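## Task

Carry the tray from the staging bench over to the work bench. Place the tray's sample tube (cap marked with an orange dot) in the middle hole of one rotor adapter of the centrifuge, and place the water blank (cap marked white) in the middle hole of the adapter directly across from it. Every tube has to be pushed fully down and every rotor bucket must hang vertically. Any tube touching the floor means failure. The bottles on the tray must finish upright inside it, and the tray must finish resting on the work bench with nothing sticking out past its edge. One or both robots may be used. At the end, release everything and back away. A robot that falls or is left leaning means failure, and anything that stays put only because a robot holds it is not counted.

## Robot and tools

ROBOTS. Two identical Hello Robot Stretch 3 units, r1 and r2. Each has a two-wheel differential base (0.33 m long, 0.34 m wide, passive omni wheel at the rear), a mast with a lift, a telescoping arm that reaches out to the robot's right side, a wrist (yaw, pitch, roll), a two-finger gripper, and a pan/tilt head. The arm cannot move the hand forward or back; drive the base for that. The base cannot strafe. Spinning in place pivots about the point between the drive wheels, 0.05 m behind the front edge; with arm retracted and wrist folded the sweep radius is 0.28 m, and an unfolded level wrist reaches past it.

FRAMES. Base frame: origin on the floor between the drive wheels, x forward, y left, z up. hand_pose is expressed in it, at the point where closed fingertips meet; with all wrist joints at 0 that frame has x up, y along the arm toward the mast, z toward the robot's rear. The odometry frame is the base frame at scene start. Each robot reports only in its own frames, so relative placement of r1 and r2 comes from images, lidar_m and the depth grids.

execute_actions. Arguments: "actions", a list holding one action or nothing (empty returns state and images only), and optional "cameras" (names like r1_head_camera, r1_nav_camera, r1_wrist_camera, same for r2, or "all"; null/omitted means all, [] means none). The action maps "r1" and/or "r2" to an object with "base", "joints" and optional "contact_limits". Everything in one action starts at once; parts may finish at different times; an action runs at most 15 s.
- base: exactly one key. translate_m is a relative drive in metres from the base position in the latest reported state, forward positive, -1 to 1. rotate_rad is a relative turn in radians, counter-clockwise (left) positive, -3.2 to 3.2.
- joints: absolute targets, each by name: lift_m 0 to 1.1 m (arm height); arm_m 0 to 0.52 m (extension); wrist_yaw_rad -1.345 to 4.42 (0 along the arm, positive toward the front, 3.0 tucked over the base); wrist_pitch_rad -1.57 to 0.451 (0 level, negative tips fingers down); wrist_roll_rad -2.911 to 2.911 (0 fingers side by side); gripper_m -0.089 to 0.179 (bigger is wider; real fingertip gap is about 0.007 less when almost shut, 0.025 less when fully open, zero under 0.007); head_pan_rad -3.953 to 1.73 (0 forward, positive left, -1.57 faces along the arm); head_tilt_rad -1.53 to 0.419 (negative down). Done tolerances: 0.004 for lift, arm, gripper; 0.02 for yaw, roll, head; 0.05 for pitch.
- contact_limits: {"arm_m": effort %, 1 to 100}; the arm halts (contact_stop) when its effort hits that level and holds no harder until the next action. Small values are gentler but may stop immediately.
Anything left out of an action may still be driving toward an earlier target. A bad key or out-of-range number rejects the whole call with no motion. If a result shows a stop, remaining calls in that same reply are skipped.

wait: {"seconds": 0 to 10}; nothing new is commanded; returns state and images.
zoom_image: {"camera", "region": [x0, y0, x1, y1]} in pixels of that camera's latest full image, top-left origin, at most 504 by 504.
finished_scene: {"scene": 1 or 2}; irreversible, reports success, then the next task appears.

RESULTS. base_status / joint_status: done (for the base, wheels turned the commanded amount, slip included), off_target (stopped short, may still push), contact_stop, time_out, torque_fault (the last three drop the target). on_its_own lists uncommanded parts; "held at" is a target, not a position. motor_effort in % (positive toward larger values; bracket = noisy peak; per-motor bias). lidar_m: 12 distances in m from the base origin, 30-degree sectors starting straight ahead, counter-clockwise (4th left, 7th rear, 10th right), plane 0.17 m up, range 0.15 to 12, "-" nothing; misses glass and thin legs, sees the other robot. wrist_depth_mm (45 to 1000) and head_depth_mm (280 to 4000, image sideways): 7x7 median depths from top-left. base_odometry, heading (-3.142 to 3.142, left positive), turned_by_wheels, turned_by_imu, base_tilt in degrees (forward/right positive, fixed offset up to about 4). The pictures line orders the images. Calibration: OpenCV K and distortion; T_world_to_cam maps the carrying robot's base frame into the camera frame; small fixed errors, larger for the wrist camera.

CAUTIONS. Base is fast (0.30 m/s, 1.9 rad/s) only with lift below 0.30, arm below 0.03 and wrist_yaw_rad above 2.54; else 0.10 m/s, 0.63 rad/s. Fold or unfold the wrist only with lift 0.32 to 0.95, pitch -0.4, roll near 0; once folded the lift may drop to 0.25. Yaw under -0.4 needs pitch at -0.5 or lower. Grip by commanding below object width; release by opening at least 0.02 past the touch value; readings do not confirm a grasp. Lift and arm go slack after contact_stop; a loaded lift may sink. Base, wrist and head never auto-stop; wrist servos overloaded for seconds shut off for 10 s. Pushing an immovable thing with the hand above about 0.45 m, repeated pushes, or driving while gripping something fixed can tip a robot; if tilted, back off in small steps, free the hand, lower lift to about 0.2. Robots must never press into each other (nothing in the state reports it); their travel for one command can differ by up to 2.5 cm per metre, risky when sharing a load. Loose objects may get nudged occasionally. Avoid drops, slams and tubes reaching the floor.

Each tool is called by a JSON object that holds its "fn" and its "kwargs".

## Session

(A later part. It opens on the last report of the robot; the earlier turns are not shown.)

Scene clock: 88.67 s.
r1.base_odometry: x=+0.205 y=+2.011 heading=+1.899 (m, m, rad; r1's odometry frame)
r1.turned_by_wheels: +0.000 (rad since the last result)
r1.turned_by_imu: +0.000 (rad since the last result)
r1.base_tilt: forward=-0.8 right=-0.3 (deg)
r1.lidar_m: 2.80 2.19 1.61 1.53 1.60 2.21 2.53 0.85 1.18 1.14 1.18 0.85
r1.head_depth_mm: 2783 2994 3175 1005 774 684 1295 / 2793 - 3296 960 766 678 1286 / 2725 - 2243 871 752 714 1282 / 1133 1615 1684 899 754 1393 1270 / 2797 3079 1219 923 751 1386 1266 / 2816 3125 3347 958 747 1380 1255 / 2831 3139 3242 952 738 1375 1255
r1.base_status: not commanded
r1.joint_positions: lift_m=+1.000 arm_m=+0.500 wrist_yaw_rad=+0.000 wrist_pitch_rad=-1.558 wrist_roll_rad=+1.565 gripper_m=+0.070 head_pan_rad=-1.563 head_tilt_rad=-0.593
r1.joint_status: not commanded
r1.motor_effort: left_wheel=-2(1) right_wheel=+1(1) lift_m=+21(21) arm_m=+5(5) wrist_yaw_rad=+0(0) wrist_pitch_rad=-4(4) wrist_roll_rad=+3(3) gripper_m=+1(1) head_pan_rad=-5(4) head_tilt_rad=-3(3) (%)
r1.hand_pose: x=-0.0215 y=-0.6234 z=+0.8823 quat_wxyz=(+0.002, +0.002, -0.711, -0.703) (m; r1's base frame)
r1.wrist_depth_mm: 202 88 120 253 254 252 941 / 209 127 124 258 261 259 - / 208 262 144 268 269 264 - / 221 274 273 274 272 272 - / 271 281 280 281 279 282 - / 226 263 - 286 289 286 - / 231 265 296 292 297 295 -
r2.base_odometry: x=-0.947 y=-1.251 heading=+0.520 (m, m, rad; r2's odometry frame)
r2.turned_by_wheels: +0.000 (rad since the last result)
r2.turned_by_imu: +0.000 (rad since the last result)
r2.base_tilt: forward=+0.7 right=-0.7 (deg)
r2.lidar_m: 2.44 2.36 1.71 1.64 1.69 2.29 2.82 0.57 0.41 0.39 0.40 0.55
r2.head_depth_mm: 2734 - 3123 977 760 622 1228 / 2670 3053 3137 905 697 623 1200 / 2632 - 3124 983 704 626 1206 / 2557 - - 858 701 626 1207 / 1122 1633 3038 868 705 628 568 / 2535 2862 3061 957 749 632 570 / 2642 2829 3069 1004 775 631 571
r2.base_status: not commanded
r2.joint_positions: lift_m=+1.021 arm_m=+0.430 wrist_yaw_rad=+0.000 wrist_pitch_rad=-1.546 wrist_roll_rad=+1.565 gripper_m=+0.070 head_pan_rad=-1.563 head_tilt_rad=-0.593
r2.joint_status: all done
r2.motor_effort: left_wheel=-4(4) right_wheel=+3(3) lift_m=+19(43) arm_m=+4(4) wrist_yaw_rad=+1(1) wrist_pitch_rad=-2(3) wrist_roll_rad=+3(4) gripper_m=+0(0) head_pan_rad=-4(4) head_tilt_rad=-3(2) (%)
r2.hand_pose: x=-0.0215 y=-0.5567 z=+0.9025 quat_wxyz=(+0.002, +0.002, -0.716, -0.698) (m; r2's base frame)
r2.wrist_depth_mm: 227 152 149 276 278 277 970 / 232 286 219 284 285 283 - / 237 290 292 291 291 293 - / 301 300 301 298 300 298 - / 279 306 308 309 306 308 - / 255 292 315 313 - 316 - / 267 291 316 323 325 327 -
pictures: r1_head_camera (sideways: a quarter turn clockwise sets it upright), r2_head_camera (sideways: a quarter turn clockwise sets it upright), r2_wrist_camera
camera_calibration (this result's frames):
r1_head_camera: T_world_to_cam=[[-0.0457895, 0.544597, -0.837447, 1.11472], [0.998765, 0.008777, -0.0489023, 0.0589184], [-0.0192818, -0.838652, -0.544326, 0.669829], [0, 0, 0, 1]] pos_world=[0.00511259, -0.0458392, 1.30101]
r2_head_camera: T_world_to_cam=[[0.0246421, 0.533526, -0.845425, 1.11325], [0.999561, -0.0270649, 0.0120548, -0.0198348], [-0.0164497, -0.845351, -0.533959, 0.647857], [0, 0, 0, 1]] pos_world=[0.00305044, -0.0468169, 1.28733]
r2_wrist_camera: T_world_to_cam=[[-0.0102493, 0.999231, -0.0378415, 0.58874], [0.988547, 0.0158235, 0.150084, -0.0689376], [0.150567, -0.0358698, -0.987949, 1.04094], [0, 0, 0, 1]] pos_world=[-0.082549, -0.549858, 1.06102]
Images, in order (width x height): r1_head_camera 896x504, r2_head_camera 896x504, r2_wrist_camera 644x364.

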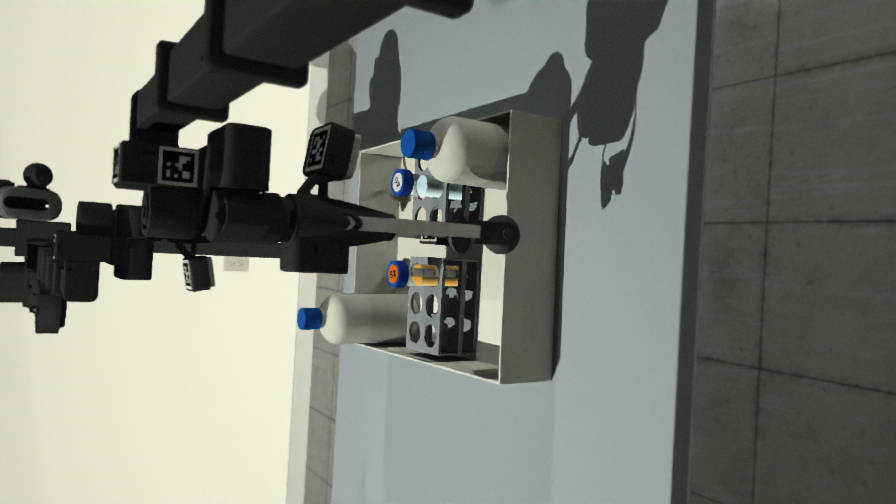

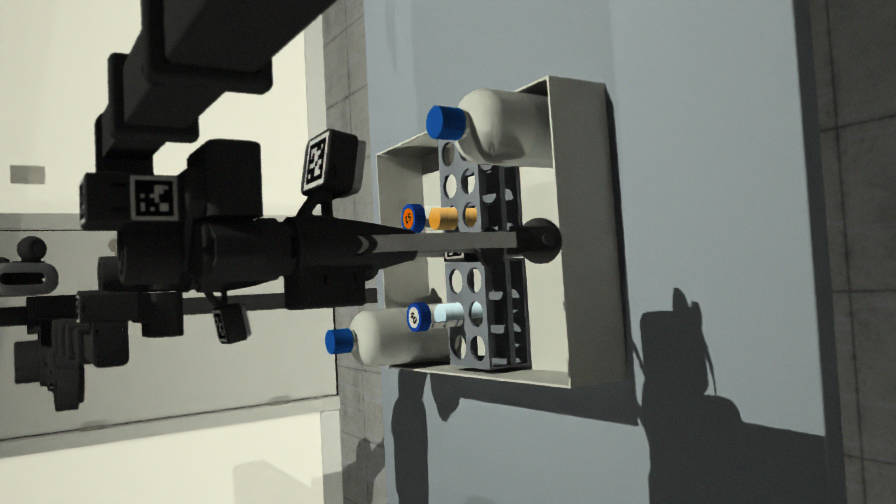

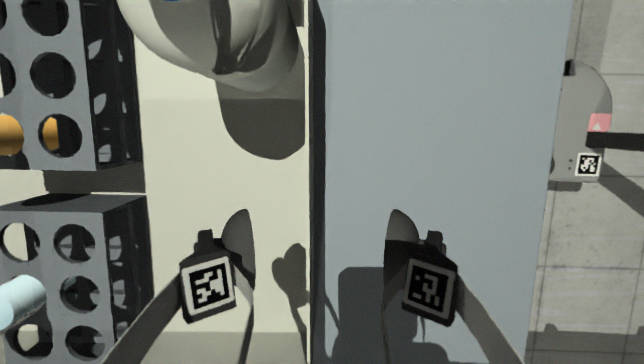

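{"fn": "execute_actions", "kwargs": {"actions": [{"r1":{"base":{"translate_m":0.013},"joints":{"lift_m":0.94,"arm_m":0.508}},"r2":{"base":{"translate_m":-0.01},"joints":{"arm_m":0.435,"lift_m":0.94}}}], "cameras": ["r1_head_camera","r1_wrist_camera","r2_wrist_camera","r2_head_camera"]}}

Scene clock: 93.00 s.
r1.base_odometry: x=+0.201 y=+2.024 heading=+1.899 (m, m, rad; r1's odometry frame)
r1.turned_by_wheels: +0.000 (rad since the last result)
r1.turned_by_imu: +0.000 (rad since the last result)
r1.base_tilt: forward=-0.7 right=-0.3 (deg)
r1.lidar_m: 2.78 2.19 1.61 1.53 1.60 2.22 2.54 0.86 1.18 1.14 1.19 0.84
r1.head_depth_mm: 2802 3100 3331 - 736 683 1290 / 2814 3041 3284 783 752 677 1285 / 2805 2995 - 874 752 712 1277 / 1432 899 1746 899 743 1396 1271 / 2742 3097 3255 916 752 1387 1262 / 2819 3125 3329 961 745 1377 1259 / 2846 3108 3283 951 739 1377 1255
r1.base_status: done
r1.joint_positions: lift_m=+0.940 arm_m=+0.508 wrist_yaw_rad=+0.000 wrist_pitch_rad=-1.558 wrist_roll_rad=+1.565 gripper_m=+0.070 head_pan_rad=-1.563 head_tilt_rad=-0.593
r1.joint_status: all done
r1.motor_effort: left_wheel=-2(2) right_wheel=+2(5) lift_m=+21(22) arm_m=+5(6) wrist_yaw_rad=+0(0) wrist_pitch_rad=-4(4) wrist_roll_rad=+3(3) gripper_m=+0(0) head_pan_rad=-5(4) head_tilt_rad=-3(3) (%)
r1.hand_pose: x=-0.0215 y=-0.6313 z=+0.8223 quat_wxyz=(+0.002, +0.002, -0.711, -0.703) (m; r1's base frame)
r1.wrist_depth_mm: - 67 73 197 200 197 196 / 179 78 95 201 204 202 202 / 189 209 208 208 209 208 207 / 207 213 213 211 212 212 213 / 220 219 216 218 217 216 215 / 197 224 - 224 222 222 222 / 200 230 230 228 230 228 -
r2.base_odometry: x=-0.955 y=-1.256 heading=+0.520 (m, m, rad; r2's odometry frame)
r2.turned_by_wheels: +0.000 (rad since the last result)
r2.turned_by_imu: +0.000 (rad since the last result)
r2.base_tilt: forward=+0.9 right=-0.9 (deg)
r2.lidar_m: 2.45 2.36 1.71 1.64 1.69 2.29 2.79 0.57 0.41 0.39 0.41 0.55
r2.head_depth_mm: 2706 2965 3177 - 761 621 1224 / 2679 2939 - 875 705 624 1203 / 2684 2899 - 836 699 625 1198 / 2672 2775 - 858 702 630 1206 / 1423 838 1771 870 703 629 569 / 2607 2834 3048 959 749 631 570 / 2639 2839 3068 1002 776 630 571
r2.base_status: done
r2.joint_positions: lift_m=+0.941 arm_m=+0.435 wrist_yaw_rad=+0.000 wrist_pitch_rad=-1.546 wrist_roll_rad=+1.565 gripper_m=+0.070 head_pan_rad=-1.563 head_tilt_rad=-0.593
r2.joint_status: all done
r2.motor_effort: left_wheel=-3(9) right_wheel=+2(7) lift_m=+19(19) arm_m=+4(6) wrist_yaw_rad=+1(1) wrist_pitch_rad=-2(3) wrist_roll_rad=+3(3) gripper_m=+0(1) head_pan_rad=-4(4) head_tilt_rad=-3(2) (%)
r2.hand_pose: x=-0.0215 y=-0.5617 z=+0.8225 quat_wxyz=(+0.002, +0.002, -0.716, -0.698) (m; r2's base frame)
r2.wrist_depth_mm: - 78 99 203 203 203 201 / 205 209 153 209 209 208 206 / 209 214 212 213 214 212 212 / 213 220 220 218 219 219 217 / 224 226 223 225 224 224 224 / 227 231 232 231 - 230 231 / 212 239 238 238 238 237 238
pictures: r1_head_camera (sideways: a quarter turn clockwise sets it upright), r1_wrist_camera, r2_head_camera (sideways: a quarter turn clockwise sets it upright), r2_wrist_camera
camera_calibration (this result's frames):
r1_head_camera: T_world_to_cam=[[-0.0457897, 0.544597, -0.837447, 1.11472], [0.998765, 0.00877724, -0.0489023, 0.0589184], [-0.0192816, -0.838652, -0.544326, 0.669829], [0, 0, 0, 1]] pos_world=[0.0051126, -0.0458392, 1.30101]
r1_wrist_camera: T_world_to_cam=[[0.0121958, 0.99955, -0.0274032, 0.659584], [0.988947, -0.00800742, 0.148053, -0.0708649], [0.147767, -0.0289059, -0.9886, 0.957162], [0, 0, 0, 1]] pos_world=[-0.0793998, -0.632187, 0.974816]
r2_head_camera: T_world_to_cam=[[0.024642, 0.533526, -0.845425, 1.11325], [0.999561, -0.0270646, 0.0120549, -0.0198348], [-0.0164495, -0.845351, -0.533958, 0.647856], [0, 0, 0, 1]] pos_world=[0.00305045, -0.0468169, 1.28733]
r2_wrist_camera: T_world_to_cam=[[-0.0102493, 0.999233, -0.0377934, 0.590664], [0.988547, 0.0158162, 0.150085, -0.0568584], [0.150567, -0.0358223, -0.987951, 0.961764], [0, 0, 0, 1]] pos_world=[-0.082549, -0.554859, 0.981032]
Images, in order (width x height): r1_head_camera 896x504, r1_wrist_camera 644x364, r2_head_camera 896x504, r2_wrist_camera 644x364.

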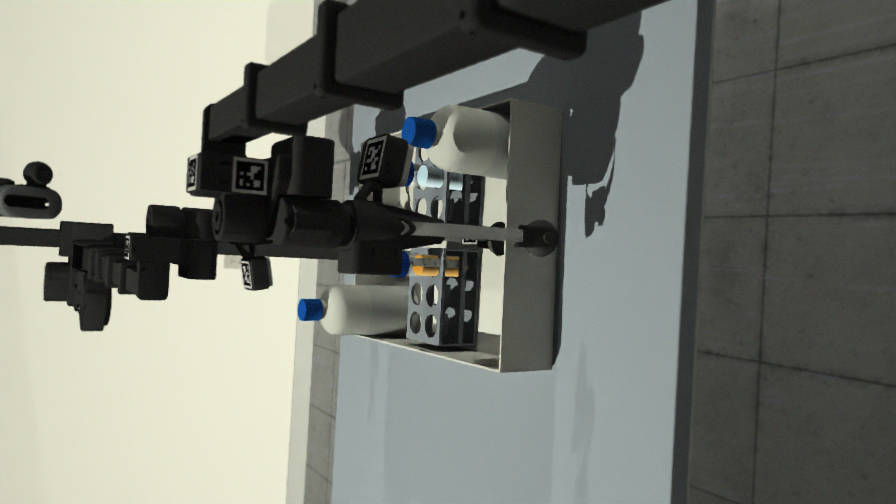

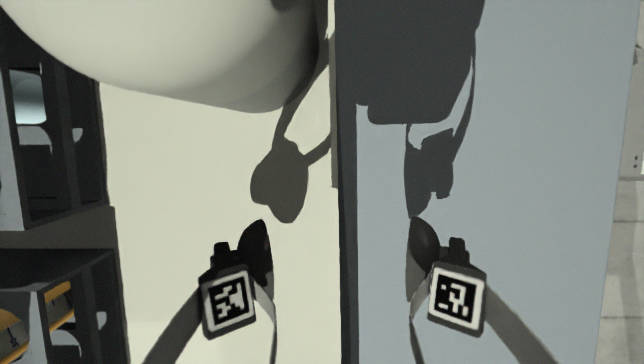

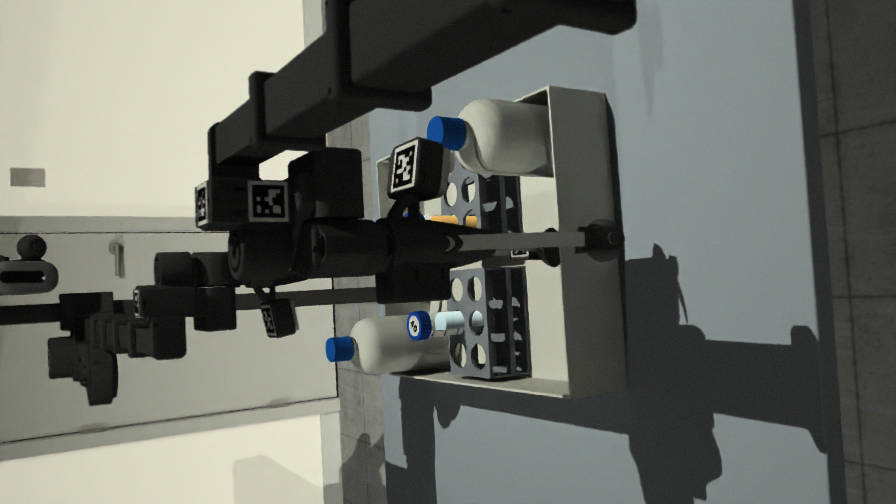

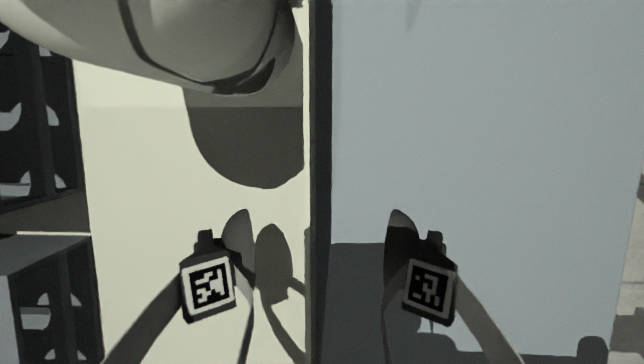

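{"fn": "execute_actions", "kwargs": {"actions": [{"r1":{"joints":{"gripper_m":-0.05}},"r2":{"joints":{"gripper_m":-0.05}}}], "cameras": []}}

{"fn": "execute_actions", "kwargs": {"actions": [{"r1":{"joints":{"lift_m":0.97}},"r2":{"joints":{"lift_m":0.97}}}], "cameras": ["r1_head_camera","r1_wrist_camera","r2_wrist_camera","r2_head_camera"]}}

Scene clock: 96.27 s.
r1.base_odometry: x=+0.201 y=+2.024 heading=+1.899 (m, m, rad; r1's odometry frame)
r1.turned_by_wheels: +0.000 (rad since the last result)
r1.turned_by_imu: +0.000 (rad since the last result)
r1.base_tilt: forward=-0.8 right=-0.2 (deg)
r1.lidar_m: 2.79 2.19 1.61 1.53 1.59 2.22 2.54 0.86 1.18 1.14 1.19 0.84
r1.head_depth_mm: 2810 3100 3310 - 737 683 1298 / 2818 3032 2261 785 753 679 1284 / 2807 2999 3209 889 754 712 1279 / 1431 895 1786 893 753 1394 1278 / 2734 3108 3137 915 750 1388 1267 / 2816 3109 3284 961 746 1381 1256 / 2858 3155 3267 952 738 1373 1252
r1.base_status: not commanded
r1.joint_positions: lift_m=+0.940 arm_m=+0.508 wrist_yaw_rad=+0.000 wrist_pitch_rad=-1.551 wrist_roll_rad=+1.565 gripper_m=-0.049 head_pan_rad=-1.563 head_tilt_rad=-0.593
r1.joint_status: all done
r1.motor_effort: left_wheel=-2(2) right_wheel=+2(1) lift_m=+25(26) arm_m=+4(4) wrist_yaw_rad=+0(0) wrist_pitch_rad=-7(8) wrist_roll_rad=+3(3) gripper_m=-17(93) head_pan_rad=-4(4) head_tilt_rad=-3(2) (%)
r1.hand_pose: x=-0.0215 y=-0.6333 z=+0.8219 quat_wxyz=(+0.002, +0.002, -0.714, -0.700) (m; r1's base frame)
r1.wrist_depth_mm: - 65 71 127 198 196 195 / 178 75 94 198 203 199 200 / 201 206 205 206 206 204 203 / 206 212 211 208 212 210 210 / 215 216 217 214 218 215 214 / 194 222 221 - 221 221 220 / 198 227 226 227 230 225 226
r2.base_odometry: x=-0.955 y=-1.256 heading=+0.520 (m, m, rad; r2's odometry frame)
r2.turned_by_wheels: +0.000 (rad since the last result)
r2.turned_by_imu: +0.000 (rad since the last result)
r2.base_tilt: forward=+0.8 right=-0.7 (deg)
r2.lidar_m: 2.45 2.36 1.71 1.63 1.69 2.28 2.81 0.57 0.41 0.39 0.41 0.55
r2.head_depth_mm: 2732 2983 3198 - 762 623 1228 / 2682 2931 - 781 702 624 1203 / 2714 2871 - 833 698 626 1203 / 2648 2798 - 860 705 628 1207 / 1420 834 1811 840 705 628 569 / 2572 2889 3064 956 749 629 570 / 2587 2869 3044 999 775 630 571
r2.base_status: not commanded
r2.joint_positions: lift_m=+0.940 arm_m=+0.435 wrist_yaw_rad=+0.000 wrist_pitch_rad=-1.533 wrist_roll_rad=+1.565 gripper_m=-0.049 head_pan_rad=-1.563 head_tilt_rad=-0.593
r2.joint_status: all done
r2.motor_effort: left_wheel=-3(4) right_wheel=+2(3) lift_m=+25(25) arm_m=+3(4) wrist_yaw_rad=+0(0) wrist_pitch_rad=-8(9) wrist_roll_rad=+3(3) gripper_m=-25(100) head_pan_rad=-4(4) head_tilt_rad=-3(2) (%)
r2.hand_pose: x=-0.0215 y=-0.5652 z=+0.8220 quat_wxyz=(+0.002, +0.002, -0.720, -0.694) (m; r2's base frame)
r2.wrist_depth_mm: 79 76 92 200 201 201 199 / 202 208 143 207 207 205 204 / 208 213 211 211 211 211 209 / 212 218 216 217 218 216 214 / 223 225 222 223 224 222 220 / 223 229 228 - 228 227 226 / 229 236 234 234 235 234 234
pictures: none
No camera images: the call's "cameras" was empty. Leave "cameras" out to get every camera's image.

Scene clock: 97.33 s.
r1.base_odometry: x=+0.201 y=+2.024 heading=+1.899 (m, m, rad; r1's odometry frame)
r1.turned_by_wheels: +0.000 (rad since the last result)
r1.turned_by_imu: +0.000 (rad since the last result)
r1.base_tilt: forward=-0.8 right=-0.2 (deg)
r1.lidar_m: 2.78 2.19 1.61 1.53 1.59 2.22 2.54 0.86 1.18 1.14 1.18 0.84
r1.head_depth_mm: 2811 3067 - 967 772 683 1295 / 2794 2990 3276 740 755 678 1283 / 2804 2987 - 857 754 713 1282 / 1402 908 2524 880 752 1388 1272 / 2744 3107 1157 871 750 1387 1268 / 2828 3121 3301 958 745 1375 1258 / 2862 3125 3249 947 739 1369 1254
r1.base_status: not commanded
r1.joint_positions: lift_m=+0.970 arm_m=+0.508 wrist_yaw_rad=+0.000 wrist_pitch_rad=-1.551 wrist_roll_rad=+1.565 gripper_m=-0.049 head_pan_rad=-1.563 head_tilt_rad=-0.593
r1.joint_status: all done
r1.motor_effort: left_wheel=-2(2) right_wheel=+1(2) lift_m=+31(31) arm_m=+5(4) wrist_yaw_rad=+0(0) wrist_pitch_rad=-8(7) wrist_roll_rad=+3(3) gripper_m=-17(18) head_pan_rad=-5(4) head_tilt_rad=-3(2) (%)
r1.hand_pose: x=-0.0215 y=-0.6333 z=+0.8516 quat_wxyz=(+0.002, +0.002, -0.714, -0.700) (m; r1's base frame)
r1.wrist_depth_mm: - 65 71 127 226 222 224 / 177 76 95 195 230 228 228 / 202 206 205 205 236 233 233 / 207 212 210 211 241 239 241 / 218 218 215 214 244 244 - / 194 222 221 - 252 253 - / 198 227 227 226 260 256 -
r2.base_odometry: x=-0.955 y=-1.256 heading=+0.520 (m, m, rad; r2's odometry frame)
r2.turned_by_wheels: +0.000 (rad since the last result)
r2.turned_by_imu: +0.000 (rad since the last result)
r2.base_tilt: forward=+0.7 right=-0.8 (deg)
r2.lidar_m: 2.45 2.36 1.71 1.64 1.69 2.29 2.81 0.57 0.41 0.39 0.41 0.55
r2.head_depth_mm: 2701 2980 - 923 761 621 1222 / 2689 2880 3105 786 698 625 1197 / 2685 2849 3071 822 698 626 1205 / 2672 1825 - 836 699 627 1204 / 1389 832 1719 816 701 628 571 / 2580 2852 3067 919 725 631 570 / 2635 2860 3071 995 772 631 571
r2.base_status: not commanded
r2.joint_positions: lift_m=+0.969 arm_m=+0.435 wrist_yaw_rad=+0.000 wrist_pitch_rad=-1.533 wrist_roll_rad=+1.565 gripper_m=-0.049 head_pan_rad=-1.563 head_tilt_rad=-0.593
r2.joint_status: all done
r2.motor_effort: left_wheel=-4(4) right_wheel=+2(2) lift_m=+54(56) arm_m=+3(3) wrist_yaw_rad=+1(0) wrist_pitch_rad=-7(8) wrist_roll_rad=+3(3) gripper_m=-24(25) head_pan_rad=-4(3) head_tilt_rad=-3(3) (%)
r2.hand_pose: x=-0.0215 y=-0.5651 z=+0.8509 quat_wxyz=(+0.002, +0.002, -0.720, -0.694) (m; r2's base frame)
r2.wrist_depth_mm: 79 76 92 200 229 227 226 / 203 207 144 207 235 232 231 / 208 212 210 212 240 239 236 / 211 218 216 217 246 245 244 / 223 224 222 253 252 251 251 / 223 228 229 - 259 258 - / 229 235 234 235 267 265 -
pictures: r1_head_camera (sideways: a quarter turn clockwise sets it upright), r1_wrist_camera, r2_head_camera (sideways: a quarter turn clockwise sets it upright), r2_wrist_camera
camera_calibration (this result's frames):
r1_head_camera: T_world_to_cam=[[-0.0457897, 0.544597, -0.837447, 1.11472], [0.998765, 0.00877724, -0.0489023, 0.0589184], [-0.0192816, -0.838652, -0.544326, 0.669829], [0, 0, 0, 1]] pos_world=[0.0051126, -0.0458392, 1.30101]
r1_wrist_camera: T_world_to_cam=[[0.0122006, 0.999322, -0.0347245, 0.668392], [0.988947, -0.00692744, 0.148107, -0.0745812], [0.147767, -0.0361477, -0.988361, 0.98129], [0, 0, 0, 1]] pos_world=[-0.0793998, -0.632985, 1.00413]
r2_head_camera: T_world_to_cam=[[0.024642, 0.533526, -0.845425, 1.11325], [0.999561, -0.0270646, 0.0120549, -0.0198348], [-0.0164495, -0.845351, -0.533958, 0.647857], [0, 0, 0, 1]] pos_world=[0.00305045, -0.0468169, 1.28733]
r2_wrist_camera: T_world_to_cam=[[-0.0102522, 0.998673, -0.0504748, 0.60557], [0.988547, 0.0177228, 0.149866, -0.0597974], [0.150562, -0.0483603, -0.987417, 0.982124], [0, 0, 0, 1]] pos_world=[-0.0825495, -0.556211, 1.00929]
Images, in order (width x height): r1_head_camera 896x504, r1_wrist_camera 644x364, r2_head_camera 896x504, r2_wrist_camera 644x364.

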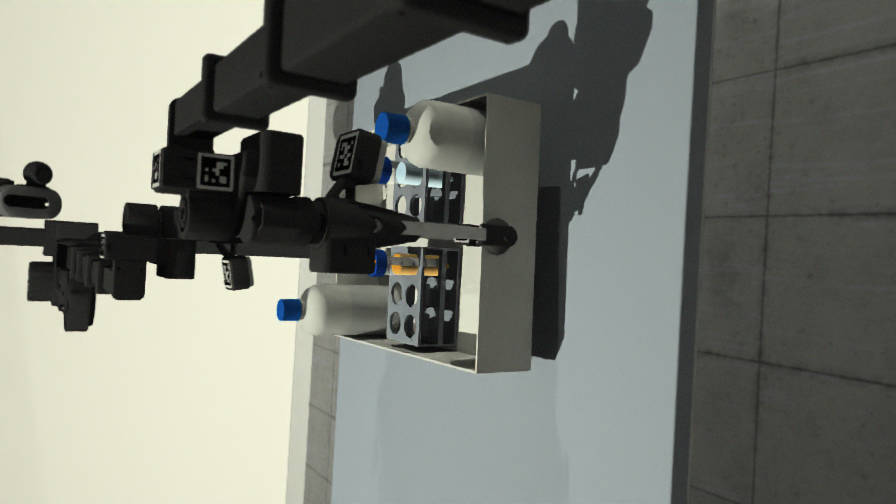

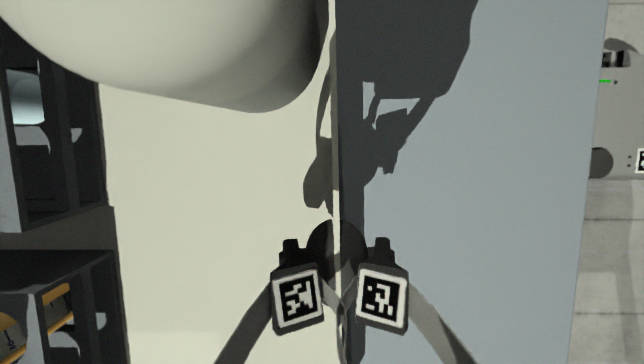

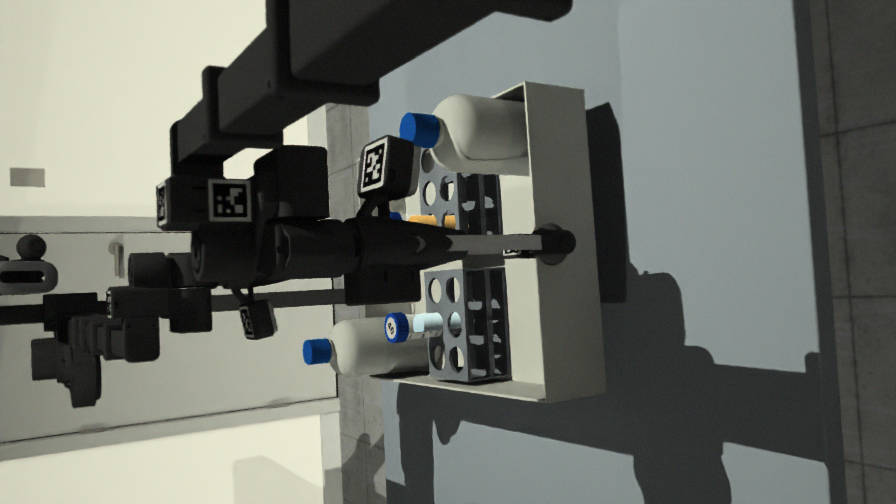

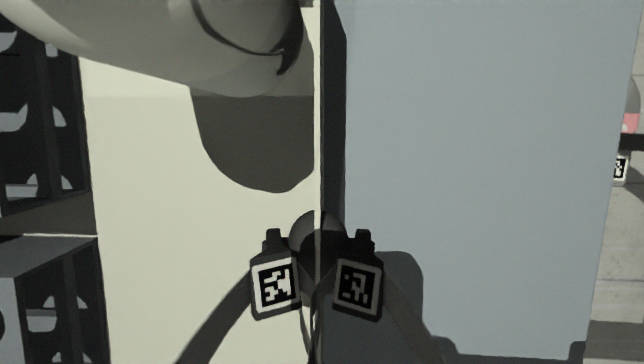

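{"fn": "execute_actions", "kwargs": {"actions": [{"r1":{"joints":{"lift_m":1.035}},"r2":{"joints":{"lift_m":1.035}}}], "cameras": []}}

{"fn": "execute_actions", "kwargs": {"actions": [{"r1":{"base":{"translate_m":-0.3}},"r2":{"base":{"translate_m":0.3}}}], "cameras": ["r1_nav_camera","r1_wrist_camera","r2_wrist_camera","r2_head_camera"]}}

Scene clock: 100.93 s.
r1.base_odometry: x=+0.201 y=+2.024 heading=+1.899 (m, m, rad; r1's odometry frame)
r1.turned_by_wheels: +0.000 (rad since the last result)
r1.turned_by_imu: +0.000 (rad since the last result)
r1.base_tilt: forward=-0.7 right=-0.2 (deg)
r1.lidar_m: 2.78 2.19 1.61 1.53 1.60 2.22 2.54 0.86 1.18 1.14 1.18 0.84
r1.head_depth_mm: 2750 - 3334 1006 773 682 1291 / 2776 3117 3328 712 768 678 1284 / 1309 - 904 726 763 714 1279 / 905 2990 865 725 756 1399 1270 / 2839 3126 931 728 750 1387 1266 / 2815 3121 3336 921 743 1382 1256 / 2830 3107 3286 952 739 1371 1259
r1.base_status: not commanded
r1.joint_positions: lift_m=+1.035 arm_m=+0.508 wrist_yaw_rad=+0.000 wrist_pitch_rad=-1.551 wrist_roll_rad=+1.565 gripper_m=-0.049 head_pan_rad=-1.563 head_tilt_rad=-0.593
r1.joint_status: all done
r1.motor_effort: left_wheel=-2(1) right_wheel=+1(0) lift_m=+31(33) arm_m=+4(5) wrist_yaw_rad=-1(1) wrist_pitch_rad=-7(8) wrist_roll_rad=+3(3) gripper_m=-18(18) head_pan_rad=-5(5) head_tilt_rad=-3(2) (%)
r1.hand_pose: x=-0.0215 y=-0.6333 z=+0.9166 quat_wxyz=(+0.002, +0.002, -0.714, -0.700) (m; r1's base frame)
r1.wrist_depth_mm: - 65 71 129 285 284 971 / 179 75 95 196 295 291 - / 202 209 207 204 301 296 - / 207 212 210 210 303 302 - / 218 218 215 214 316 312 - / 195 221 222 - 321 322 - / 198 228 229 228 331 326 -
r2.base_odometry: x=-0.955 y=-1.256 heading=+0.520 (m, m, rad; r2's odometry frame)
r2.turned_by_wheels: +0.000 (rad since the last result)
r2.turned_by_imu: +0.000 (rad since the last result)
r2.base_tilt: forward=+0.7 right=-0.7 (deg)
r2.lidar_m: 2.45 2.37 1.71 1.64 1.69 2.28 2.81 0.57 0.41 0.39 0.41 0.55
r2.head_depth_mm: 2686 - 3145 978 760 624 1221 / 2644 3009 3139 642 740 624 1203 / 2627 3014 982 650 720 625 1207 / 2561 - - 775 724 628 1202 / 849 2774 873 777 723 629 569 / 2580 2859 3025 796 749 629 570 / 2630 2903 3053 999 775 630 572
r2.base_status: not commanded
r2.joint_positions: lift_m=+1.034 arm_m=+0.435 wrist_yaw_rad=+0.000 wrist_pitch_rad=-1.533 wrist_roll_rad=+1.565 gripper_m=-0.049 head_pan_rad=-1.563 head_tilt_rad=-0.593
r2.joint_status: all done
r2.motor_effort: left_wheel=-3(3) right_wheel=+2(2) lift_m=+53(55) arm_m=+3(3) wrist_yaw_rad=+0(0) wrist_pitch_rad=-7(7) wrist_roll_rad=+3(3) gripper_m=-24(23) head_pan_rad=-3(4) head_tilt_rad=-2(2) (%)
r2.hand_pose: x=-0.0215 y=-0.5650 z=+0.9159 quat_wxyz=(+0.002, +0.002, -0.720, -0.694) (m; r2's base frame)
r2.wrist_depth_mm: 79 76 92 200 288 286 989 / 202 207 143 207 297 293 - / 208 211 210 211 304 301 - / 212 218 217 217 313 311 - / 222 224 222 317 320 318 - / 222 229 228 - 327 328 - / 229 236 235 236 338 338 -
pictures: none
No camera images: the call's "cameras" was empty. Leave "cameras" out to get every camera's image.

Scene clock: 105.20 s.
r1.base_odometry: x=+0.297 y=+1.740 heading=+1.899 (m, m, rad; r1's odometry frame)
r1.turned_by_wheels: +0.000 (rad since the last result)
r1.turned_by_imu: +0.001 (rad since the last result)
r1.base_tilt: forward=-0.7 right=-0.2 (deg)
r1.lidar_m: 3.08 2.19 1.59 1.53 1.61 2.22 2.24 2.46 0.63 1.14 1.18 1.10
r1.head_depth_mm: 2765 - 3313 1004 774 683 1295 / 2765 3122 3288 707 767 677 1286 / 1308 - 902 721 762 674 1276 / 897 2987 864 828 756 1389 1271 / 2847 3128 937 723 751 1387 1262 / 2839 3131 3329 921 745 1380 1257 / 2845 3128 3278 949 739 1373 1253
r1.base_status: done
r1.joint_positions: lift_m=+1.035 arm_m=+0.508 wrist_yaw_rad=+0.000 wrist_pitch_rad=-1.557 wrist_roll_rad=+1.565 gripper_m=-0.049 head_pan_rad=-1.563 head_tilt_rad=-0.593
r1.joint_status: not commanded
r1.motor_effort: left_wheel=-1(4) right_wheel=+1(3) lift_m=+31(31) arm_m=+4(4) wrist_yaw_rad=+0(0) wrist_pitch_rad=-4(8) wrist_roll_rad=+3(3) gripper_m=-18(16) head_pan_rad=-5(4) head_tilt_rad=-2(3) (%)
r1.hand_pose: x=-0.0215 y=-0.6318 z=+0.9167 quat_wxyz=(+0.002, +0.002, -0.712, -0.702) (m; r1's base frame)
r1.wrist_depth_mm: - 64 70 126 288 283 988 / 178 75 92 191 293 292 - / 185 206 205 205 299 296 - / 207 211 210 209 308 308 - / 218 216 216 214 316 313 - / 191 220 222 - 322 320 - / 196 227 228 227 331 325 -
r2.base_odometry: x=-0.695 y=-1.107 heading=+0.520 (m, m, rad; r2's odometry frame)
r2.turned_by_wheels: +0.000 (rad since the last result)
r2.turned_by_imu: -0.001 (rad since the last result)
r2.base_tilt: forward=+0.8 right=-0.9 (deg)
r2.lidar_m: 2.15 2.38 1.71 1.64 1.69 2.30 3.09 0.56 0.40 0.39 0.40 0.53
r2.head_depth_mm: 2705 - 3149 978 762 623 1197 / 2648 3030 3102 635 740 625 1205 / 2607 2962 977 646 721 626 1206 / 2546 - - 783 721 626 568 / 786 2814 868 784 723 628 569 / 2555 2868 3036 778 725 630 571 / 2643 2857 3058 1003 774 632 557
r2.base_status: done
r2.joint_positions: lift_m=+1.034 arm_m=+0.435 wrist_yaw_rad=+0.000 wrist_pitch_rad=-1.544 wrist_roll_rad=+1.565 gripper_m=-0.049 head_pan_rad=-1.563 head_tilt_rad=-0.593
r2.joint_status: not commanded
r2.motor_effort: left_wheel=-3(4) right_wheel=+2(10) lift_m=+53(53) arm_m=+3(3) wrist_yaw_rad=+0(1) wrist_pitch_rad=-3(7) wrist_roll_rad=+3(3) gripper_m=-24(23) head_pan_rad=-4(4) head_tilt_rad=-2(3) (%)
r2.hand_pose: x=-0.0215 y=-0.5621 z=+0.9161 quat_wxyz=(+0.002, +0.002, -0.716, -0.698) (m; r2's base frame)
r2.wrist_depth_mm: 79 75 90 199 291 288 983 / 200 206 142 207 298 294 - / 206 211 210 211 305 304 - / 210 216 216 217 312 309 - / 220 221 221 220 319 319 - / 221 228 227 - 331 331 - / 205 234 233 235 340 342 -
pictures: r1_nav_camera (sideways: a quarter turn counterclockwise sets it upright), r1_wrist_camera, r2_head_camera (sideways: a quarter turn clockwise sets it upright), r2_wrist_camera
camera_calibration (this result's frames):
r1_nav_camera: T_world_to_cam=[[-0.0093149, -0.554576, 0.832081, -1.04274], [-0.999191, -0.0273897, -0.0294407, 0.0964119], [0.0391176, -0.831682, -0.553872, 0.6813], [0, 0, 0, 1]] pos_world=[0.0599701, -0.00901269, 1.24784]
r1_wrist_camera: T_world_to_cam=[[0.0121919, 0.999507, -0.0289344, 0.663977], [0.988947, -0.00777682, 0.148065, -0.0847133], [0.147767, -0.0304198, -0.988554, 1.0495], [0, 0, 0, 1]] pos_world=[-0.0793999, -0.632383, 1.06924]
r2_head_camera: T_world_to_cam=[[0.0246419, 0.533526, -0.845425, 1.11325], [0.999561, -0.0270645, 0.0120549, -0.0198348], [-0.0164494, -0.845351, -0.533958, 0.647857], [0, 0, 0, 1]] pos_world=[0.00305045, -0.0468169, 1.28733]
r2_wrist_camera: T_world_to_cam=[[-0.0102579, 0.999186, -0.0390167, 0.595709], [0.988547, 0.0160085, 0.150064, -0.070765], [0.150567, -0.0370305, -0.987906, 1.05345], [0, 0, 0, 1]] pos_world=[-0.0825491, -0.555082, 1.07457]
Images, in order (width x height): r1_nav_camera 672x504, r1_wrist_camera 644x364, r2_head_camera 896x504, r2_wrist_camera 644x364.

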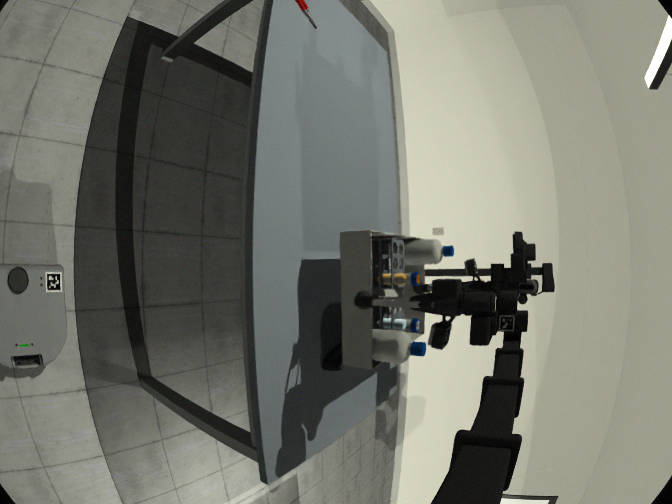

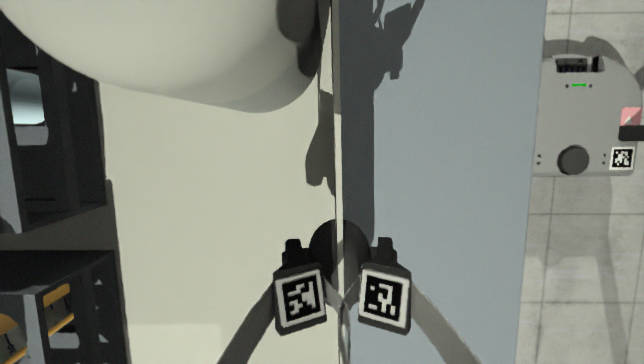

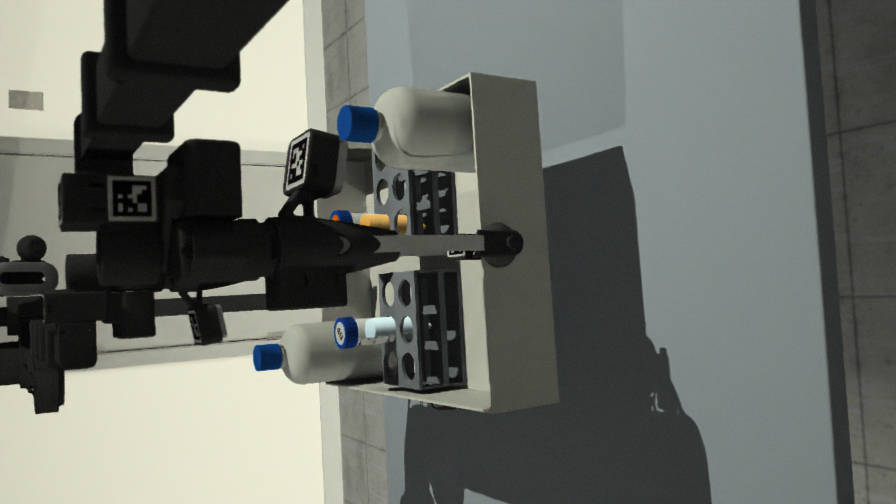

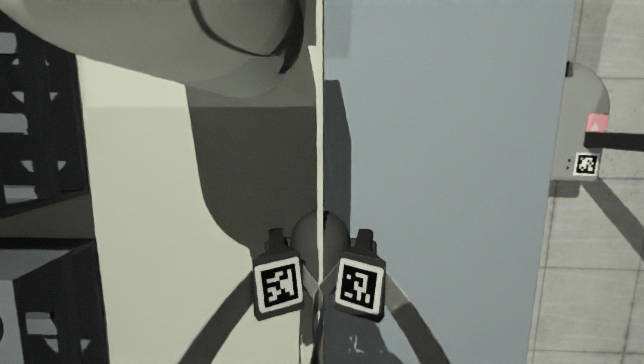

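{"fn": "execute_actions", "kwargs": {"actions": [{"r1":{"base":{"translate_m":-0.8},"joints":{"arm_m":0.503,"head_pan_rad":-2.6}},"r2":{"base":{"translate_m":0.8},"joints":{"head_pan_rad":-0.6,"arm_m":0.43}}}], "cameras": ["r1_nav_camera","r1_wrist_camera","r2_wrist_camera","r2_nav_camera"]}}

Scene clock: 115.77 s.
r1.base_odometry: x=+0.555 y=+0.983 heading=+1.899 (m, m, rad; r1's odometry frame)
r1.turned_by_wheels: +0.000 (rad since the last result)
r1.turned_by_imu: +0.001 (rad since the last result)
r1.base_tilt: forward=-0.7 right=-0.3 (deg)
r1.lidar_m: 3.90 2.20 1.61 1.56 1.62 2.23 2.86 1.46 3.36 1.52 0.60 1.62
r1.head_depth_mm: 2980 2536 3028 - - - - / - 2483 1610 - - - 1204 / - 2428 1597 - - - 1246 / - - 1673 - - - 1268 / - - 1712 - - 1424 1271 / - - - - - 1448 1256 / 3649 3950 - - - 1481 1256
r1.base_status: done
r1.joint_positions: lift_m=+1.035 arm_m=+0.503 wrist_yaw_rad=+0.000 wrist_pitch_rad=-1.566 wrist_roll_rad=+1.565 gripper_m=-0.049 head_pan_rad=-2.593 head_tilt_rad=-0.593
r1.joint_status: all done
r1.motor_effort: left_wheel=-2(4) right_wheel=+2(3) lift_m=+31(31) arm_m=-2(6) wrist_yaw_rad=+0(0) wrist_pitch_rad=+0(9) wrist_roll_rad=+3(3) gripper_m=-20(20) head_pan_rad=-5(57) head_tilt_rad=-2(3) (%)
r1.hand_pose: x=-0.0215 y=-0.6249 z=+0.9170 quat_wxyz=(+0.002, +0.002, -0.708, -0.706) (m; r1's base frame)
r1.wrist_depth_mm: - 64 68 123 - - 979 / 173 75 84 165 - - - / 183 206 204 203 - - - / 203 209 212 210 - - - / 216 214 215 213 - - - / 189 219 219 - - - - / 192 226 226 225 - - -
r2.base_odometry: x=-0.001 y=-0.709 heading=+0.520 (m, m, rad; r2's odometry frame)
r2.turned_by_wheels: +0.000 (rad since the last result)
r2.turned_by_imu: -0.003 (rad since the last result)
r2.base_tilt: forward=+0.8 right=-0.9 (deg)
r2.lidar_m: 1.37 2.41 1.74 1.66 1.71 2.31 1.59 0.55 0.57 1.50 3.15 1.37
r2.head_depth_mm: 3130 3359 3304 2394 1844 1516 1280 / 3437 3705 3329 2372 1856 1513 1278 / 3728 - 3314 2403 1879 1518 1285 / - - 3006 2200 1853 1532 1283 / - - 1710 2428 1864 1516 1293 / - - 1587 2418 1865 1525 1287 / - 2442 1500 2403 1717 1531 1296
r2.base_status: done
r2.joint_positions: lift_m=+1.034 arm_m=+0.430 wrist_yaw_rad=+0.000 wrist_pitch_rad=-1.554 wrist_roll_rad=+1.565 gripper_m=-0.049 head_pan_rad=-0.607 head_tilt_rad=-0.593
r2.joint_status: all done
r2.motor_effort: left_wheel=-3(3) right_wheel=+1(8) lift_m=+53(53) arm_m=+0(2) wrist_yaw_rad=+0(0) wrist_pitch_rad=+1(7) wrist_roll_rad=+3(3) gripper_m=-26(26) head_pan_rad=+5(54) head_tilt_rad=-2(2) (%)
r2.hand_pose: x=-0.0215 y=-0.5550 z=+0.9162 quat_wxyz=(+0.002, +0.002, -0.713, -0.701) (m; r2's base frame)
r2.wrist_depth_mm: 81 73 84 200 - - - / 200 204 136 206 - - - / 204 209 209 210 - - - / 208 215 215 217 - - - / 220 220 220 219 - - - / 200 226 226 - - - - / 225 233 234 236 - - -
pictures: r1_nav_camera (sideways: a quarter turn counterclockwise sets it upright), r1_wrist_camera, r2_nav_camera (sideways: a quarter turn counterclockwise sets it upright), r2_wrist_camera
camera_calibration (this result's frames):
r1_nav_camera: T_world_to_cam=[[-0.480129, -0.2777, 0.832081, -1.03987], [-0.538198, 0.842304, -0.0294407, 0.0935998], [-0.692689, -0.46196, -0.553872, 0.685764], [0, 0, 0, 1]] pos_world=[0.0261257, -0.0508152, 1.24784]
r1_wrist_camera: T_world_to_cam=[[0.0121663, 0.999735, -0.0195193, 0.648626], [0.988947, -0.0091457, 0.147986, -0.0854733], [0.147769, -0.021104, -0.988797, 1.05596], [0, 0, 0, 1]] pos_world=[-0.0794003, -0.626951, 1.06944]
r2_nav_camera: T_world_to_cam=[[0.446786, -0.284321, 0.848259, -1.06765], [-0.538481, -0.842637, 0.00118703, 0.0531737], [0.714437, -0.457302, -0.52958, 0.644768], [0, 0, 0, 1]] pos_world=[0.0449986, 0.0361046, 1.24704]
r2_wrist_camera: T_world_to_cam=[[-0.0104776, 0.999516, -0.0292893, 0.579803], [0.988543, 0.0147645, 0.150217, -0.0717344], [0.150577, -0.0273798, -0.988219, 1.05954], [0, 0, 0, 1]] pos_world=[-0.0825542, -0.549454, 1.07481]
Images, in order (width x height): r1_nav_camera 672x504, r1_wrist_camera 644x364, r2_nav_camera 672x504, r2_wrist_camera 644x364.

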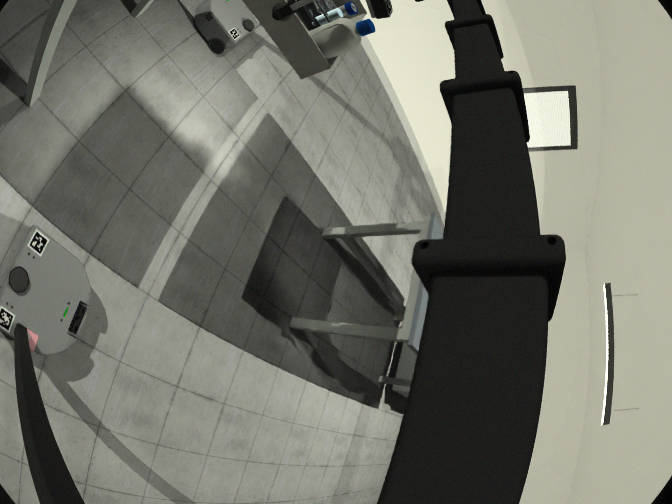

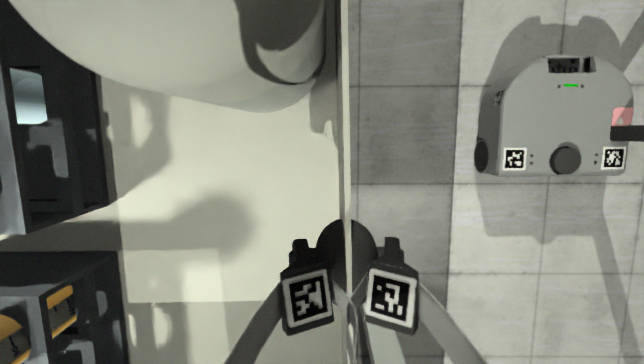

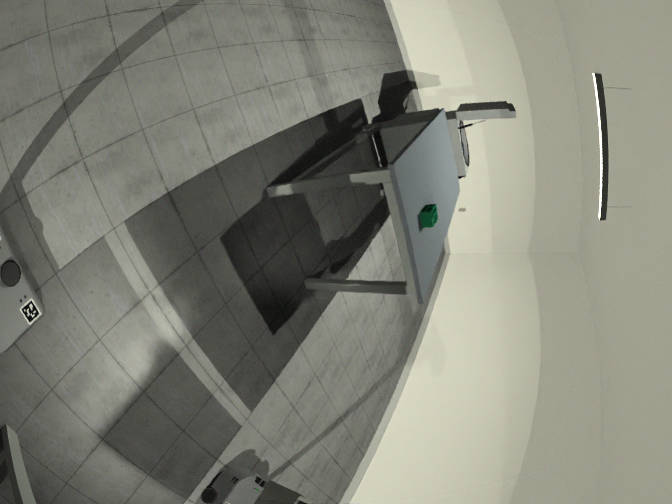

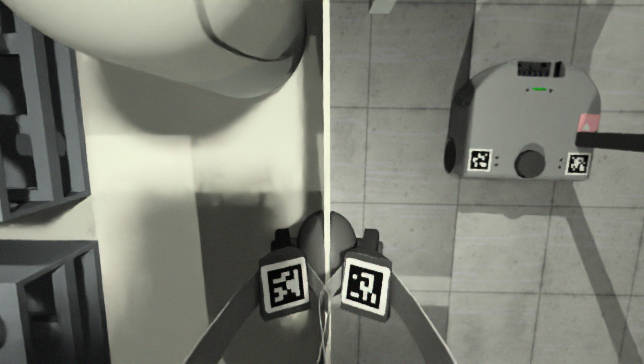

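{"fn": "execute_actions", "kwargs": {"actions": [{"r1":{"base":{"rotate_rad":-0.022},"joints":{"arm_m":0.498,"lift_m":1.07}},"r2":{"base":{"rotate_rad":0.018},"joints":{"arm_m":0.425,"lift_m":1.07}}}], "cameras": []}}

{"fn": "execute_actions", "kwargs": {"actions": [{"r1":{"base":{"translate_m":-0.8}},"r2":{"base":{"translate_m":0.8}}}], "cameras": ["r1_nav_camera","r1_wrist_camera","r2_wrist_camera","r2_nav_camera"]}}

Scene clock: 122.07 s.
r1.base_odometry: x=+0.555 y=+0.983 heading=+1.877 (m, m, rad; r1's odometry frame)
r1.turned_by_wheels: -0.022 (rad since the last result)
r1.turned_by_imu: -0.022 (rad since the last result)
r1.base_tilt: forward=-0.7 right=-0.2 (deg)
r1.lidar_m: 1.85 2.25 1.61 1.56 1.61 2.18 2.85 1.47 3.34 1.52 0.60 1.59
r1.head_depth_mm: 3080 - - - - 1498 1296 / - - - - - 1527 1288 / - - - - 1726 1509 1280 / - - - - 1745 1500 1275 / - - - - 1785 1506 1264 / - - - - 1821 1490 1262 / - - - 2141 1801 1485 1252
r1.base_status: done
r1.joint_positions: lift_m=+1.070 arm_m=+0.498 wrist_yaw_rad=+0.003 wrist_pitch_rad=-1.562 wrist_roll_rad=+1.565 gripper_m=-0.049 head_pan_rad=-2.593 head_tilt_rad=-0.593
r1.joint_status: all done
r1.motor_effort: left_wheel=+1(4) right_wheel=-2(7) lift_m=+31(32) arm_m=-5(6) wrist_yaw_rad=-2(2) wrist_pitch_rad=-2(3) wrist_roll_rad=+3(3) gripper_m=-17(19) head_pan_rad=-5(5) head_tilt_rad=-3(2) (%)
r1.hand_pose: x=-0.0216 y=-0.6212 z=+0.9519 quat_wxyz=(+0.003, +0.003, -0.710, -0.704) (m; r1's base frame)
r1.wrist_depth_mm: - 65 71 196 - - - / 181 73 92 202 - - - / 190 206 206 203 - - - / 207 211 209 210 - - - / 216 217 215 212 - - - / 193 221 221 - - - - / 194 226 226 226 - - -
r2.base_odometry: x=-0.001 y=-0.709 heading=+0.538 (m, m, rad; r2's odometry frame)
r2.turned_by_wheels: +0.018 (rad since the last result)
r2.turned_by_imu: +0.018 (rad since the last result)
r2.base_tilt: forward=+0.7 right=-0.8 (deg)
r2.lidar_m: 1.38 2.36 1.72 1.66 1.72 2.35 1.48 0.55 0.58 1.50 3.16 1.37
r2.head_depth_mm: 3198 3430 3300 2386 1849 1513 1276 / 3481 3736 3321 2389 1851 1515 1274 / 3905 - 3357 2415 1849 1518 1281 / - - 1822 2292 1851 1528 1290 / - - 1694 2401 1865 1527 1291 / - - 1574 2409 1880 1529 1289 / - 2429 1510 2239 1716 1535 1296
r2.base_status: done
r2.joint_positions: lift_m=+1.069 arm_m=+0.425 wrist_yaw_rad=+0.000 wrist_pitch_rad=-1.551 wrist_roll_rad=+1.565 gripper_m=-0.049 head_pan_rad=-0.607 head_tilt_rad=-0.593
r2.joint_status: all done
r2.motor_effort: left_wheel=-4(11) right_wheel=+1(11) lift_m=+53(55) arm_m=-1(1) wrist_yaw_rad=+0(0) wrist_pitch_rad=+0(1) wrist_roll_rad=+3(3) gripper_m=-24(26) head_pan_rad=+5(5) head_tilt_rad=-3(2) (%)
r2.hand_pose: x=-0.0215 y=-0.5510 z=+0.9512 quat_wxyz=(+0.002, +0.002, -0.714, -0.700) (m; r2's base frame)
r2.wrist_depth_mm: 78 74 89 200 - - - / 200 205 142 206 - - - / 204 211 210 212 - - - / 209 216 215 217 - - - / 220 221 221 219 - - - / 221 228 227 - - - - / 206 234 234 236 - - -
pictures: none
No camera images: the call's "cameras" was empty. Leave "cameras" out to get every camera's image.

Scene clock: 131.43 s.
r1.base_odometry: x=+0.797 y=+0.220 heading=+1.877 (m, m, rad; r1's odometry frame)
r1.turned_by_wheels: +0.000 (rad since the last result)
r1.turned_by_imu: +0.002 (rad since the last result)
r1.base_tilt: forward=-0.7 right=-0.3 (deg)
r1.lidar_m: 2.65 2.20 1.62 1.54 1.60 2.17 2.07 0.76 1.28 1.53 3.36 1.27
r1.head_depth_mm: 3577 - - - - 1496 1296 / 2402 - - - - 1522 1280 / 3863 - - - 1713 1527 1277 / - - - - 1744 1504 1275 / - - - - 1753 1421 1260 / - - - - 1706 1449 1254 / - - - 1795 1760 1482 1251
r1.base_status: done
r1.joint_positions: lift_m=+1.070 arm_m=+0.498 wrist_yaw_rad=+0.003 wrist_pitch_rad=-1.552 wrist_roll_rad=+1.565 gripper_m=-0.049 head_pan_rad=-2.593 head_tilt_rad=-0.593
r1.joint_status: not commanded
r1.motor_effort: left_wheel=+0(1) right_wheel=-2(6) lift_m=+31(32) arm_m=-5(6) wrist_yaw_rad=-1(2) wrist_pitch_rad=-7(7) wrist_roll_rad=+3(3) gripper_m=-16(17) head_pan_rad=-5(5) head_tilt_rad=-2(3) (%)
r1.hand_pose: x=-0.0216 y=-0.6236 z=+0.9517 quat_wxyz=(+0.003, +0.003, -0.713, -0.701) (m; r1's base frame)
r1.wrist_depth_mm: - 65 72 193 - - - / 179 73 93 202 - - - / 191 209 204 205 - - - / 207 210 211 210 - - - / 218 217 215 213 - - - / 194 220 220 - - - - / 198 227 226 228 - - -
r2.base_odometry: x=+0.686 y=-0.299 heading=+0.538 (m, m, rad; r2's odometry frame)
r2.turned_by_wheels: +0.000 (rad since the last result)
r2.turned_by_imu: -0.004 (rad since the last result)
r2.base_tilt: forward=+0.7 right=-0.8 (deg)
r2.lidar_m: 1.38 2.37 1.73 1.67 1.73 2.34 1.49 1.26 3.18 1.51 1.12 0.63
r2.head_depth_mm: 3162 3375 3316 1062 1792 1475 1284 / 3495 3666 1371 983 1789 1518 1288 / 3855 - 1382 982 1696 1523 1291 / - - 1385 990 820 951 1111 / - - 1403 990 854 1522 1268 / 3869 - 1405 1037 1815 1444 1291 / 3637 2202 1412 2160 1763 1533 1293
r2.base_status: done
r2.joint_positions: lift_m=+1.069 arm_m=+0.425 wrist_yaw_rad=+0.000 wrist_pitch_rad=-1.541 wrist_roll_rad=+1.565 gripper_m=-0.049 head_pan_rad=-0.607 head_tilt_rad=-0.593
r2.joint_status: not commanded
r2.motor_effort: left_wheel=-3(0) right_wheel=+0(9) lift_m=+53(53) arm_m=-1(1) wrist_yaw_rad=+1(1) wrist_pitch_rad=-4(4) wrist_roll_rad=+3(3) gripper_m=-23(24) head_pan_rad=+5(5) head_tilt_rad=-2(3) (%)
r2.hand_pose: x=-0.0215 y=-0.5536 z=+0.9510 quat_wxyz=(+0.003, +0.002, -0.717, -0.697) (m; r2's base frame)
r2.wrist_depth_mm: - 75 91 200 - - - / 201 206 143 207 - - - / 206 212 210 212 - - - / 210 216 217 217 - - - / 221 223 221 - - - - / 222 228 227 - - - - / 205 235 235 235 - - -
pictures: r1_nav_camera (sideways: a quarter turn counterclockwise sets it upright), r1_wrist_camera, r2_nav_camera (sideways: a quarter turn counterclockwise sets it upright), r2_wrist_camera
camera_calibration (this result's frames):
r1_nav_camera: T_world_to_cam=[[-0.480146, -0.277671, 0.832081, -1.03987], [-0.538147, 0.842337, -0.0294407, 0.0935995], [-0.692718, -0.461918, -0.553872, 0.685765], [0, 0, 0, 1]] pos_world=[0.0261227, -0.0508164, 1.24784]
r1_wrist_camera: T_world_to_cam=[[0.00944371, 0.999398, -0.0333753, 0.660965], [0.988963, -0.00439932, 0.148098, -0.0876893], [0.147862, -0.0344055, -0.988409, 1.08164], [0, 0, 0, 1]] pos_world=[-0.0794535, -0.623738, 1.10415]
r2_nav_camera: T_world_to_cam=[[0.446799, -0.2843, 0.848259, -1.06765], [-0.538442, -0.842661, 0.00118702, 0.0531735], [0.714458, -0.457269, -0.52958, 0.644768], [0, 0, 0, 1]] pos_world=[0.044997, 0.0361064, 1.24704]
r2_wrist_camera: T_world_to_cam=[[-0.0106532, 0.99903, -0.0427244, 0.591951], [0.98854, 0.0169563, 0.150003, -0.0755546], [0.150581, -0.0406367, -0.987762, 1.08615], [0, 0, 0, 1]] pos_world=[-0.0825589, -0.545958, 1.10948]
Images, in order (width x height): r1_nav_camera 672x504, r1_wrist_camera 644x364, r2_nav_camera 672x504, r2_wrist_camera 644x364.

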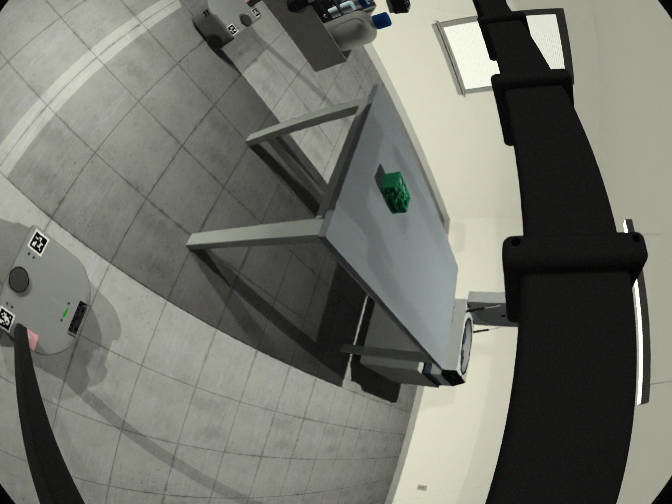

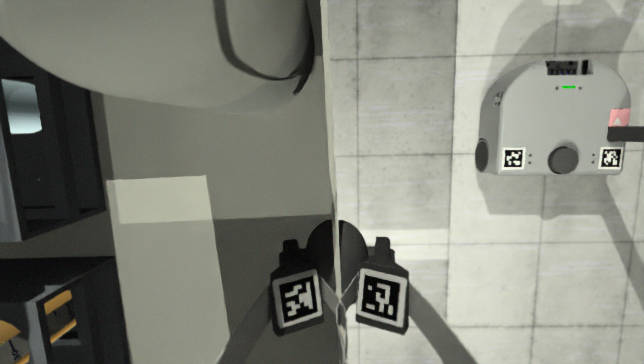

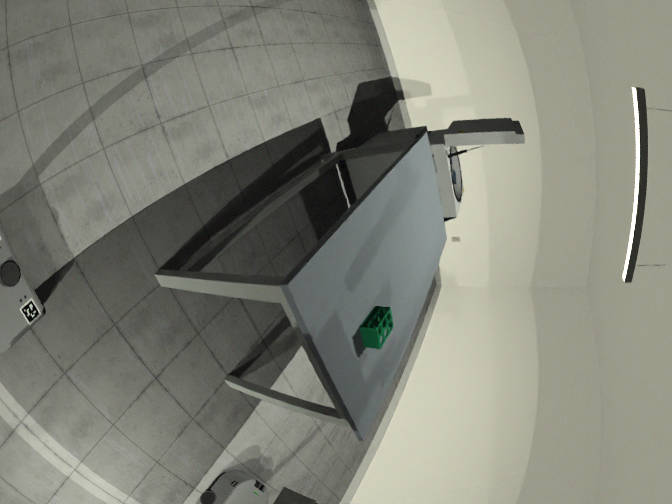

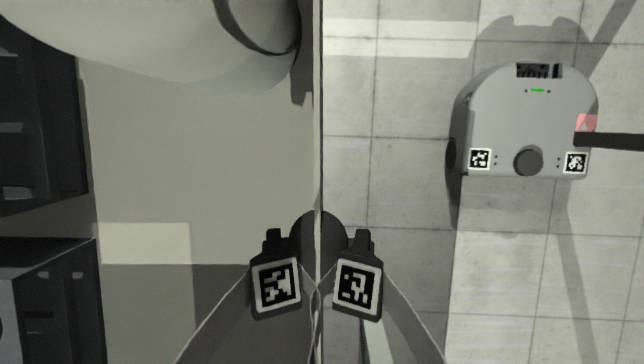

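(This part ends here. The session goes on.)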